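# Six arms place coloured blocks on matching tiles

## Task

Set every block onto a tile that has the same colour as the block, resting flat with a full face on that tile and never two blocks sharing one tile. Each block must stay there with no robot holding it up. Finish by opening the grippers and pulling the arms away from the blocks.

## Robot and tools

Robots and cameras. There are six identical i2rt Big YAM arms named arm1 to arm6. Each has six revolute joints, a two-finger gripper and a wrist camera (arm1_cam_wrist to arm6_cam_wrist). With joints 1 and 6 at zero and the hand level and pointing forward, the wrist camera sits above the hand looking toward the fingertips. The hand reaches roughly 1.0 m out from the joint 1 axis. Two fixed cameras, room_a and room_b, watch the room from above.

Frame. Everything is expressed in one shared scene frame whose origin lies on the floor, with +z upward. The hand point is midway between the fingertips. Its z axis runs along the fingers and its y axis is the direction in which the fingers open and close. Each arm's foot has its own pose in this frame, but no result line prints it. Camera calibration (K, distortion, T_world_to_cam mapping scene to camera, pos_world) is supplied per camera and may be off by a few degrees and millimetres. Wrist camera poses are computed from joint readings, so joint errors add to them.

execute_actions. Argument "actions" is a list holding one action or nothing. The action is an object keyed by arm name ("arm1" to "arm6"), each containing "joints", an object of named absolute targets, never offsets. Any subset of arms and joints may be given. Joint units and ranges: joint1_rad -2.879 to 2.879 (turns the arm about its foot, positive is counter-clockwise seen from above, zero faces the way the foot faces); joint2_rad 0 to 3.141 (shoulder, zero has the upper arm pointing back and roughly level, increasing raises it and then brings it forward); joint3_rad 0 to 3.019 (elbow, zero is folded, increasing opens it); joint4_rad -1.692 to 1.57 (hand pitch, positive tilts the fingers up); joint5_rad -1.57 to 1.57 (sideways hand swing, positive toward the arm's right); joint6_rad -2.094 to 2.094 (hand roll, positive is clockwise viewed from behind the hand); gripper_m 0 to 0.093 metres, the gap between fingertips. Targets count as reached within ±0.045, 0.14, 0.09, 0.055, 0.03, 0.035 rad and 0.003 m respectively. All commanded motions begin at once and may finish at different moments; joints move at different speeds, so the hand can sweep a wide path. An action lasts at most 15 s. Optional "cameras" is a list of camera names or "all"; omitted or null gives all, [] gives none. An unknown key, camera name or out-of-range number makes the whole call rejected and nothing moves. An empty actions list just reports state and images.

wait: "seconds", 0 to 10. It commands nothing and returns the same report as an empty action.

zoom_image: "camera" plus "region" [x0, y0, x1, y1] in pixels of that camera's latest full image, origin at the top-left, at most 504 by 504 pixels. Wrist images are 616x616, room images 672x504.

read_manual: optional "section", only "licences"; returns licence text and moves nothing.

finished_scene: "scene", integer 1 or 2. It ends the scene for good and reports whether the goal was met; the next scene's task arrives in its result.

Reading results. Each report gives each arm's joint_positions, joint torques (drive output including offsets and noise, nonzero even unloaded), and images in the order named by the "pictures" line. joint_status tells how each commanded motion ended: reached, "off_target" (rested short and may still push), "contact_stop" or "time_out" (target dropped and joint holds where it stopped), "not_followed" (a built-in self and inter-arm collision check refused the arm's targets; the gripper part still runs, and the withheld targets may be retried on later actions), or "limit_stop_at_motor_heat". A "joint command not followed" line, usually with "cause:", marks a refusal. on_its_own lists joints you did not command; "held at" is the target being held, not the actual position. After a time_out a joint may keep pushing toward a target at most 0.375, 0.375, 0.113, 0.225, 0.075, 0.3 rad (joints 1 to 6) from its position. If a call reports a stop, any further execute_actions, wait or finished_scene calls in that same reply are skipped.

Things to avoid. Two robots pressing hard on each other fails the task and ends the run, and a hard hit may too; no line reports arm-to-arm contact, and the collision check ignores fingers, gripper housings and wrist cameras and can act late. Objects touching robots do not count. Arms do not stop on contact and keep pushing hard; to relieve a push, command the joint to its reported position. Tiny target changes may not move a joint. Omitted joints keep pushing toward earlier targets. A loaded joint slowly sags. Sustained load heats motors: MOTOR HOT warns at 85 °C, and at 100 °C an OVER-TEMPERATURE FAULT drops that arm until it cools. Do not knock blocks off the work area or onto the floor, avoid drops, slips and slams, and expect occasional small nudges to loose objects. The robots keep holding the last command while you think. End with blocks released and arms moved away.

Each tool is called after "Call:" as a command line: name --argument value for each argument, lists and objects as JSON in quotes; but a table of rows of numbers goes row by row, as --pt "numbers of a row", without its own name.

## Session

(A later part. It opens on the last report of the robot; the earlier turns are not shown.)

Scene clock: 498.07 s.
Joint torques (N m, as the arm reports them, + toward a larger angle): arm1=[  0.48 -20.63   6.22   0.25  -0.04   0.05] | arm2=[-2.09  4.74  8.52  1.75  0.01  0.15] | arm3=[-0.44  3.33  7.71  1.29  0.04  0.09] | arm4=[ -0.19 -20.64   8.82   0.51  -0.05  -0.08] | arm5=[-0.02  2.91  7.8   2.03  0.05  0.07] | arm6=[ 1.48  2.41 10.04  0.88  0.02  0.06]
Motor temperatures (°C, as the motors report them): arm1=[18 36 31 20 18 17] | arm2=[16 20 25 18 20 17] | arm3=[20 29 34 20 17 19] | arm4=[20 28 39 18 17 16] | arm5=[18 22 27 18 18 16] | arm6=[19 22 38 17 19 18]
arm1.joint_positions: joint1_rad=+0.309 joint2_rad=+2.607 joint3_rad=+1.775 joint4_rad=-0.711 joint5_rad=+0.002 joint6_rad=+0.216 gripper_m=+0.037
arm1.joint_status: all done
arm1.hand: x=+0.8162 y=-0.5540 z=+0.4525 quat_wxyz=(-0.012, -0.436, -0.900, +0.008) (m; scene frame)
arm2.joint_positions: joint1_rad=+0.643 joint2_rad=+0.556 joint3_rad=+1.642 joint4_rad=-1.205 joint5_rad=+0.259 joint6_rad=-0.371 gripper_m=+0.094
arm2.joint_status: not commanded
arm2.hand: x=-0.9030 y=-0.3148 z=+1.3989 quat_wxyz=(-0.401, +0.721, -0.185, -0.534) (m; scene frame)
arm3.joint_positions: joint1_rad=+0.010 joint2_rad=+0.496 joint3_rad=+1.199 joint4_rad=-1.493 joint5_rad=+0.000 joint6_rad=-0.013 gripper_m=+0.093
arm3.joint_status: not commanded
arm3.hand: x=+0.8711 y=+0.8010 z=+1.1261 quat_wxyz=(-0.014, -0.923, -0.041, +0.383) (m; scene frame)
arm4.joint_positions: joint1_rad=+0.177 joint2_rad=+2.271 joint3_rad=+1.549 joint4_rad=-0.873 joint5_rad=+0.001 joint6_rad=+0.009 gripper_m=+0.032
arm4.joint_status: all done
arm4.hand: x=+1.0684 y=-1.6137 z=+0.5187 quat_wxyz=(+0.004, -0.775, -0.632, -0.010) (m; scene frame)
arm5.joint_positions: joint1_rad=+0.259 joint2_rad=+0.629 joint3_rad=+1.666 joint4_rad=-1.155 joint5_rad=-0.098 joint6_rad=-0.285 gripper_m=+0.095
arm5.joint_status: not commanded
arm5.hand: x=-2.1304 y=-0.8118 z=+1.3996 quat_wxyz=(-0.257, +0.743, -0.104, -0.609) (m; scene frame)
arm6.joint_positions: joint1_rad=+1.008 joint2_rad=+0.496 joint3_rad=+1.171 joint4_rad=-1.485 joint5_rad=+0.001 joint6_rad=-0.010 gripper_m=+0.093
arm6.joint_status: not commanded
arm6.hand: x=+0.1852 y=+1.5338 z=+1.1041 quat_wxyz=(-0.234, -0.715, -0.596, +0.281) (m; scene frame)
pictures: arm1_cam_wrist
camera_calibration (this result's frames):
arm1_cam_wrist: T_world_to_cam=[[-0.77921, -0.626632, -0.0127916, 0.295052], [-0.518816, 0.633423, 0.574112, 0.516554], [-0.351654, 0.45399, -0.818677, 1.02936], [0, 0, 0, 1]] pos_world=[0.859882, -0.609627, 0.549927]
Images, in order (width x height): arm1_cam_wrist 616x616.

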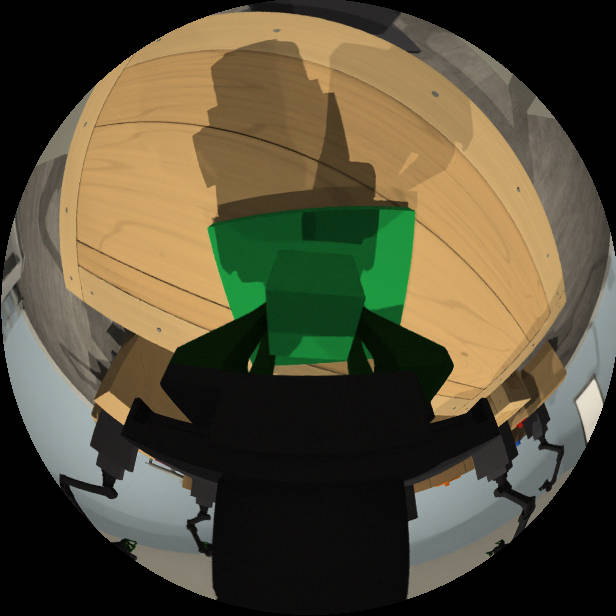

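Call:
execute_actions --actions '[{"arm1":{"joints":{"joint2_rad":2.67}},"arm4":{"joints":{"joint2_rad":2.271,"gripper_m":0.093}}}]' --cameras '[]'

Call:
execute_actions --actions '[{"arm1":{"joints":{"joint2_rad":2.70}},"arm4":{"joints":{"joint2_rad":1.8,"joint4_rad":-1.3}}}]' --cameras '["arm1_cam_wrist","arm4_cam_wrist"]'

Scene clock: 503.77 s.
Joint torques (N m, as the arm reports them, + toward a larger angle): arm1=[  0.56 -18.34   5.87   0.14  -0.04   0.05] | arm2=[-2.31  4.81  8.56  1.82  0.    0.15] | arm3=[-0.1   3.05  7.6   1.31  0.04  0.1 ] | arm4=[ -0.21 -24.69   8.72   0.51  -0.05  -0.08] | arm5=[-0.07  2.9   7.79  2.01  0.05  0.07] | arm6=[ 1.46  2.49 10.03  0.89  0.02  0.05]
Motor temperatures (°C, as the motors report them): arm1=[18 36 31 20 18 17] | arm2=[16 20 25 18 20 17] | arm3=[20 28 34 20 17 19] | arm4=[20 28 39 18 17 16] | arm5=[18 22 27 18 18 16] | arm6=[19 21 38 17 19 18]
arm1.joint_positions: joint1_rad=+0.309 joint2_rad=+2.654 joint3_rad=+1.775 joint4_rad=-0.711 joint5_rad=+0.002 joint6_rad=+0.216 gripper_m=+0.037
arm1.joint_status: all done
arm1.hand: x=+0.8012 y=-0.5421 z=+0.4237 quat_wxyz=(+0.011, -0.436, -0.900, +0.002) (m; scene frame)
arm2.joint_positions: joint1_rad=+0.643 joint2_rad=+0.556 joint3_rad=+1.642 joint4_rad=-1.205 joint5_rad=+0.259 joint6_rad=-0.371 gripper_m=+0.094
arm2.joint_status: not commanded
arm2.hand: x=-0.9030 y=-0.3148 z=+1.3989 quat_wxyz=(-0.401, +0.721, -0.185, -0.534) (m; scene frame)
arm3.joint_positions: joint1_rad=+0.010 joint2_rad=+0.496 joint3_rad=+1.199 joint4_rad=-1.493 joint5_rad=+0.000 joint6_rad=-0.013 gripper_m=+0.093
arm3.joint_status: not commanded
arm3.hand: x=+0.8711 y=+0.8010 z=+1.1261 quat_wxyz=(-0.014, -0.923, -0.041, +0.383) (m; scene frame)
arm4.joint_positions: joint1_rad=+0.177 joint2_rad=+2.271 joint3_rad=+1.550 joint4_rad=-0.873 joint5_rad=+0.001 joint6_rad=+0.009 gripper_m=+0.093
arm4.joint_status: all done
arm4.hand: x=+1.0684 y=-1.6139 z=+0.5188 quat_wxyz=(+0.004, -0.775, -0.632, -0.010) (m; scene frame)
arm5.joint_positions: joint1_rad=+0.259 joint2_rad=+0.629 joint3_rad=+1.666 joint4_rad=-1.155 joint5_rad=-0.098 joint6_rad=-0.285 gripper_m=+0.095
arm5.joint_status: not commanded
arm5.hand: x=-2.1304 y=-0.8118 z=+1.3996 quat_wxyz=(-0.257, +0.743, -0.104, -0.609) (m; scene frame)
arm6.joint_positions: joint1_rad=+1.008 joint2_rad=+0.496 joint3_rad=+1.171 joint4_rad=-1.485 joint5_rad=+0.001 joint6_rad=-0.010 gripper_m=+0.093
arm6.joint_status: not commanded
arm6.hand: x=+0.1852 y=+1.5338 z=+1.1041 quat_wxyz=(-0.234, -0.715, -0.596, +0.281) (m; scene frame)
pictures: none
No camera images: the call's "cameras" was empty. Leave "cameras" out to get every camera's image.

Scene clock: 505.33 s.
Joint torques (N m, as the arm reports them, + toward a larger angle): arm1=[  0.54 -16.75   5.88   0.13  -0.01   0.04] | arm2=[-2.15  4.76  8.59  1.76  0.    0.16] | arm3=[-0.32  2.88  7.62  1.26  0.03  0.12] | arm4=[ -0.23 -20.8    9.3   -0.18  -0.05  -0.08] | arm5=[-0.04  2.86  7.81  2.01  0.05  0.07] | arm6=[ 1.46  2.36 10.05  0.87  0.02  0.06]
Motor temperatures (°C, as the motors report them): arm1=[18 36 31 20 18 17] | arm2=[16 20 25 18 20 17] | arm3=[20 28 34 20 17 19] | arm4=[20 28 39 18 17 16] | arm5=[18 22 27 18 18 16] | arm6=[19 21 38 17 19 18]
arm1.joint_positions: joint1_rad=+0.309 joint2_rad=+2.659 joint3_rad=+1.775 joint4_rad=-0.711 joint5_rad=+0.002 joint6_rad=+0.217 gripper_m=+0.037
arm1.joint_status: all done
arm1.hand: x=+0.7996 y=-0.5406 z=+0.4207 quat_wxyz=(+0.013, -0.436, -0.900, +0.001) (m; scene frame)
arm2.joint_positions: joint1_rad=+0.643 joint2_rad=+0.556 joint3_rad=+1.642 joint4_rad=-1.205 joint5_rad=+0.259 joint6_rad=-0.371 gripper_m=+0.094
arm2.joint_status: not commanded
arm2.hand: x=-0.9030 y=-0.3148 z=+1.3989 quat_wxyz=(-0.401, +0.721, -0.185, -0.534) (m; scene frame)
arm3.joint_positions: joint1_rad=+0.010 joint2_rad=+0.496 joint3_rad=+1.199 joint4_rad=-1.493 joint5_rad=+0.000 joint6_rad=-0.013 gripper_m=+0.093
arm3.joint_status: not commanded
arm3.hand: x=+0.8711 y=+0.8010 z=+1.1261 quat_wxyz=(-0.014, -0.923, -0.041, +0.383) (m; scene frame)
arm4.joint_positions: joint1_rad=+0.177 joint2_rad=+1.802 joint3_rad=+1.567 joint4_rad=-1.286 joint5_rad=+0.001 joint6_rad=+0.009 gripper_m=+0.093
arm4.joint_status: all done
arm4.hand: x=+1.0745 y=-1.5732 z=+0.7894 quat_wxyz=(-0.019, -0.775, -0.631, +0.018) (m; scene frame)
arm5.joint_positions: joint1_rad=+0.259 joint2_rad=+0.629 joint3_rad=+1.666 joint4_rad=-1.155 joint5_rad=-0.098 joint6_rad=-0.285 gripper_m=+0.095
arm5.joint_status: not commanded
arm5.hand: x=-2.1304 y=-0.8118 z=+1.3996 quat_wxyz=(-0.257, +0.743, -0.104, -0.609) (m; scene frame)
arm6.joint_positions: joint1_rad=+1.008 joint2_rad=+0.496 joint3_rad=+1.171 joint4_rad=-1.485 joint5_rad=+0.001 joint6_rad=-0.010 gripper_m=+0.093
arm6.joint_status: not commanded
arm6.hand: x=+0.1852 y=+1.5338 z=+1.1041 quat_wxyz=(-0.234, -0.715, -0.596, +0.281) (m; scene frame)
pictures: arm1_cam_wrist, arm4_cam_wrist
camera_calibration (this result's frames):
arm1_cam_wrist: T_world_to_cam=[[-0.780239, -0.625475, -0.00278404, 0.287379], [-0.494506, 0.614125, 0.615073, 0.470634], [-0.383003, 0.48128, -0.788466, 1.01851], [0, 0, 0, 1]] pos_world=[0.847048, -0.599469, 0.514387]
arm4_cam_wrist: T_world_to_cam=[[-0.978367, 0.206487, -0.0126622, 1.38065], [0.165427, 0.817637, 0.551457, 0.679597], [0.124222, 0.537433, -0.834107, 1.49274], [0, 0, 0, 1]] pos_world=[1.05293, -1.64299, 0.887815]
Images, in order (width x height): arm1_cam_wrist 616x616, arm4_cam_wrist 616x616.

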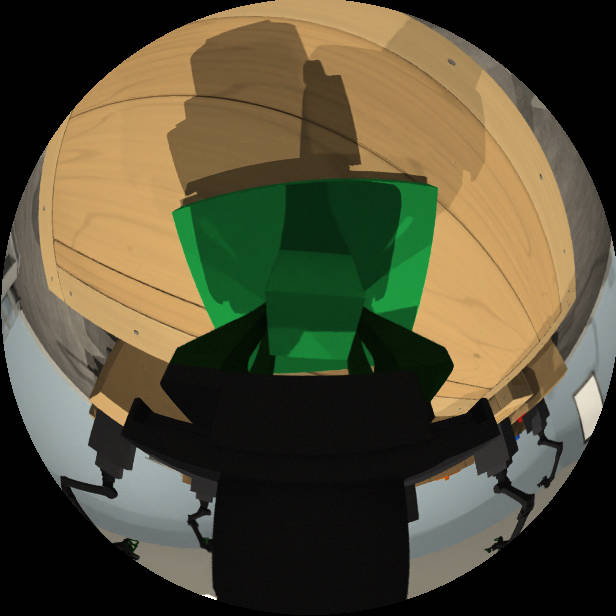

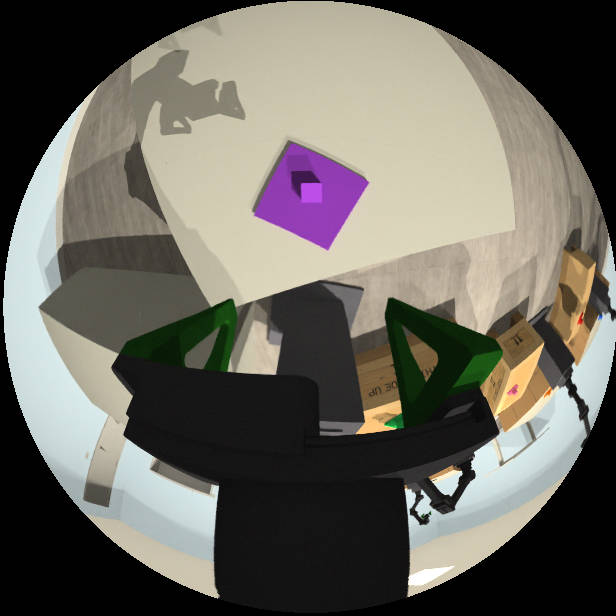

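Call:
execute_actions --actions '[{"arm1":{"joints":{"joint2_rad":2.659,"gripper_m":0.093}}}]' --cameras '[]'

Call:
execute_actions --actions '[{"arm1":{"joints":{"joint2_rad":2.2,"joint4_rad":-1.1}}}]' --cameras '["arm1_cam_wrist","room_a","room_b"]'

Call:
zoom_image --camera "room_a" --region '[340, 250, 672, 420]'

Call:
zoom_image --camera "room_b" --region '[30, 200, 470, 350]'

Scene clock: 513.17 s.
Joint torques (N m, as the arm reports them, + toward a larger angle): arm1=[  0.53 -20.25   5.82   0.12   0.     0.05] | arm2=[-2.02  4.7   8.48  1.78  0.01  0.15] | arm3=[-0.4   3.18  7.66  1.28  0.02  0.12] | arm4=[ -0.23 -20.27   9.22  -0.13  -0.05  -0.08] | arm5=[-0.03  2.91  7.79  2.02  0.05  0.07] | arm6=[ 1.5   2.42 10.05  0.87  0.02  0.06]
Motor temperatures (°C, as the motors report them): arm1=[18 36 30 20 18 17] | arm2=[16 20 25 18 20 17] | arm3=[20 28 34 20 17 19] | arm4=[20 28 39 18 17 16] | arm5=[18 22 27 18 18 16] | arm6=[19 21 38 17 19 18]
arm1.joint_positions: joint1_rad=+0.309 joint2_rad=+2.659 joint3_rad=+1.775 joint4_rad=-0.711 joint5_rad=+0.001 joint6_rad=+0.217 gripper_m=+0.093
arm1.joint_status: all done
arm1.hand: x=+0.7996 y=-0.5406 z=+0.4207 quat_wxyz=(+0.013, -0.436, -0.900, +0.001) (m; scene frame)
arm2.joint_positions: joint1_rad=+0.643 joint2_rad=+0.556 joint3_rad=+1.642 joint4_rad=-1.205 joint5_rad=+0.259 joint6_rad=-0.371 gripper_m=+0.094
arm2.joint_status: not commanded
arm2.hand: x=-0.9030 y=-0.3148 z=+1.3989 quat_wxyz=(-0.401, +0.721, -0.185, -0.534) (m; scene frame)
arm3.joint_positions: joint1_rad=+0.010 joint2_rad=+0.496 joint3_rad=+1.199 joint4_rad=-1.493 joint5_rad=+0.000 joint6_rad=-0.013 gripper_m=+0.093
arm3.joint_status: not commanded
arm3.hand: x=+0.8711 y=+0.8010 z=+1.1261 quat_wxyz=(-0.014, -0.923, -0.041, +0.383) (m; scene frame)
arm4.joint_positions: joint1_rad=+0.177 joint2_rad=+1.802 joint3_rad=+1.567 joint4_rad=-1.286 joint5_rad=+0.001 joint6_rad=+0.009 gripper_m=+0.093
arm4.joint_status: not commanded
arm4.hand: x=+1.0745 y=-1.5732 z=+0.7894 quat_wxyz=(-0.019, -0.775, -0.631, +0.018) (m; scene frame)
arm5.joint_positions: joint1_rad=+0.259 joint2_rad=+0.629 joint3_rad=+1.666 joint4_rad=-1.155 joint5_rad=-0.098 joint6_rad=-0.285 gripper_m=+0.095
arm5.joint_status: not commanded
arm5.hand: x=-2.1304 y=-0.8118 z=+1.3996 quat_wxyz=(-0.257, +0.743, -0.104, -0.609) (m; scene frame)
arm6.joint_positions: joint1_rad=+1.008 joint2_rad=+0.496 joint3_rad=+1.171 joint4_rad=-1.485 joint5_rad=+0.001 joint6_rad=-0.010 gripper_m=+0.093
arm6.joint_status: not commanded
arm6.hand: x=+0.1852 y=+1.5338 z=+1.1041 quat_wxyz=(-0.234, -0.715, -0.596, +0.281) (m; scene frame)
pictures: none
No camera images: the call's "cameras" was empty. Leave "cameras" out to get every camera's image.

Scene clock: 514.63 s.
Joint torques (N m, as the arm reports them, + toward a larger angle): arm1=[  0.51 -17.78   9.73  -0.33  -0.01   0.04] | arm2=[-2.24  4.87  8.55  1.82  0.02  0.15] | arm3=[-0.31  3.21  7.61  1.35  0.03  0.12] | arm4=[ -0.22 -20.37   9.22  -0.14  -0.05  -0.08] | arm5=[-0.06  2.87  7.81  2.02  0.05  0.07] | arm6=[ 1.55  2.33 10.07  0.91  0.01  0.06]
Motor temperatures (°C, as the motors report them): arm1=[18 36 30 20 18 17] | arm2=[16 20 25 18 20 17] | arm3=[20 28 34 20 17 19] | arm4=[20 28 39 18 17 16] | arm5=[18 22 27 18 18 16] | arm6=[19 21 38 17 19 18]
arm1.joint_positions: joint1_rad=+0.309 joint2_rad=+2.182 joint3_rad=+1.766 joint4_rad=-1.085 joint5_rad=+0.001 joint6_rad=+0.217 gripper_m=+0.093
arm1.joint_status: all done
arm1.hand: x=+0.8294 y=-0.5621 z=+0.7181 quat_wxyz=(-0.032, -0.436, -0.899, +0.012) (m; scene frame)
arm2.joint_positions: joint1_rad=+0.643 joint2_rad=+0.556 joint3_rad=+1.642 joint4_rad=-1.205 joint5_rad=+0.259 joint6_rad=-0.371 gripper_m=+0.094
arm2.joint_status: not commanded
arm2.hand: x=-0.9030 y=-0.3148 z=+1.3989 quat_wxyz=(-0.401, +0.721, -0.185, -0.534) (m; scene frame)
arm3.joint_positions: joint1_rad=+0.010 joint2_rad=+0.496 joint3_rad=+1.199 joint4_rad=-1.493 joint5_rad=+0.000 joint6_rad=-0.013 gripper_m=+0.093
arm3.joint_status: not commanded
arm3.hand: x=+0.8711 y=+0.8010 z=+1.1261 quat_wxyz=(-0.014, -0.923, -0.041, +0.383) (m; scene frame)
arm4.joint_positions: joint1_rad=+0.177 joint2_rad=+1.802 joint3_rad=+1.567 joint4_rad=-1.286 joint5_rad=+0.001 joint6_rad=+0.009 gripper_m=+0.093
arm4.joint_status: not commanded
arm4.hand: x=+1.0745 y=-1.5732 z=+0.7894 quat_wxyz=(-0.019, -0.775, -0.631, +0.018) (m; scene frame)
arm5.joint_positions: joint1_rad=+0.259 joint2_rad=+0.629 joint3_rad=+1.666 joint4_rad=-1.155 joint5_rad=-0.098 joint6_rad=-0.285 gripper_m=+0.095
arm5.joint_status: not commanded
arm5.hand: x=-2.1304 y=-0.8118 z=+1.3996 quat_wxyz=(-0.257, +0.743, -0.104, -0.609) (m; scene frame)
arm6.joint_positions: joint1_rad=+1.008 joint2_rad=+0.496 joint3_rad=+1.171 joint4_rad=-1.485 joint5_rad=+0.001 joint6_rad=-0.010 gripper_m=+0.093
arm6.joint_status: not commanded
arm6.hand: x=+0.1852 y=+1.5338 z=+1.1041 quat_wxyz=(-0.234, -0.715, -0.596, +0.281) (m; scene frame)
pictures: arm1_cam_wrist, room_a, room_b
camera_calibration (this result's frames):
arm1_cam_wrist: T_world_to_cam=[[-0.778861, -0.626786, -0.0226851, 0.310477], [-0.537243, 0.648056, 0.539809, 0.424193], [-0.323644, 0.432624, -0.841482, 1.23623], [0, 0, 0, 1]] pos_world=[0.869809, -0.615119, 0.818321]
Images, in order (width x height): arm1_cam_wrist 616x616, room_a 672x504, room_b 672x504.

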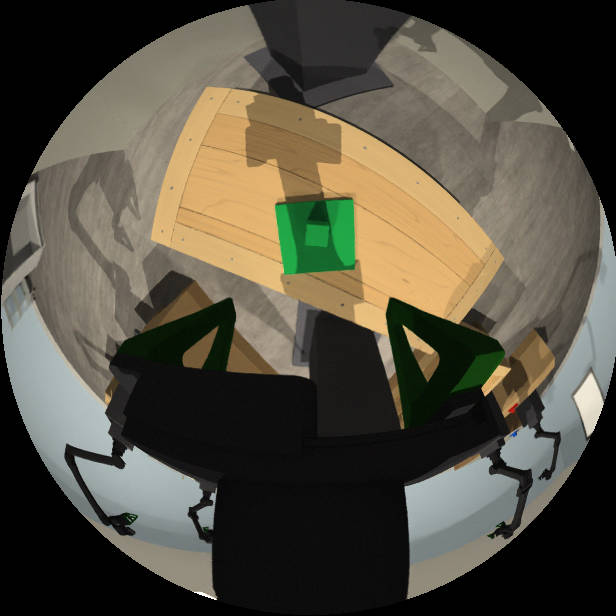

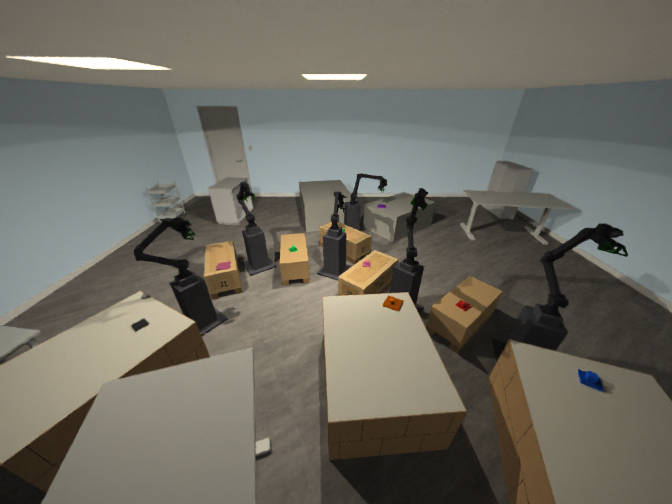

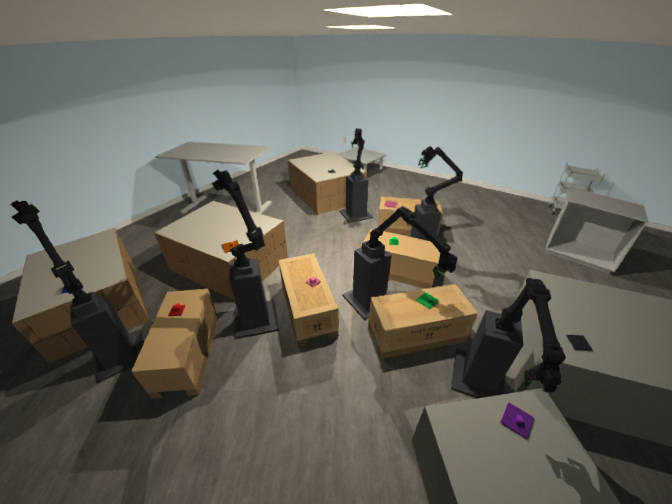

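Region (340, 250, 672, 420) of room_a's 672x504 image, scaled by 1.518, with more detail than that image has; it fills the top 258 rows of this view, and the rest is white.

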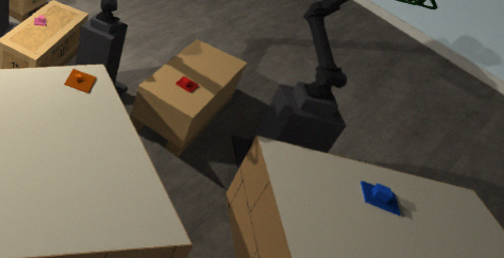

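Region (30, 200, 470, 350) of room_b's 672x504 image, scaled by 1.145, with more detail than that image has; it fills the top 172 rows of this view, and the rest is white.

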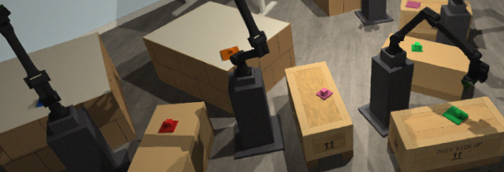

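Call:
finished_scene --scene 2

The scene is finished: the task was done.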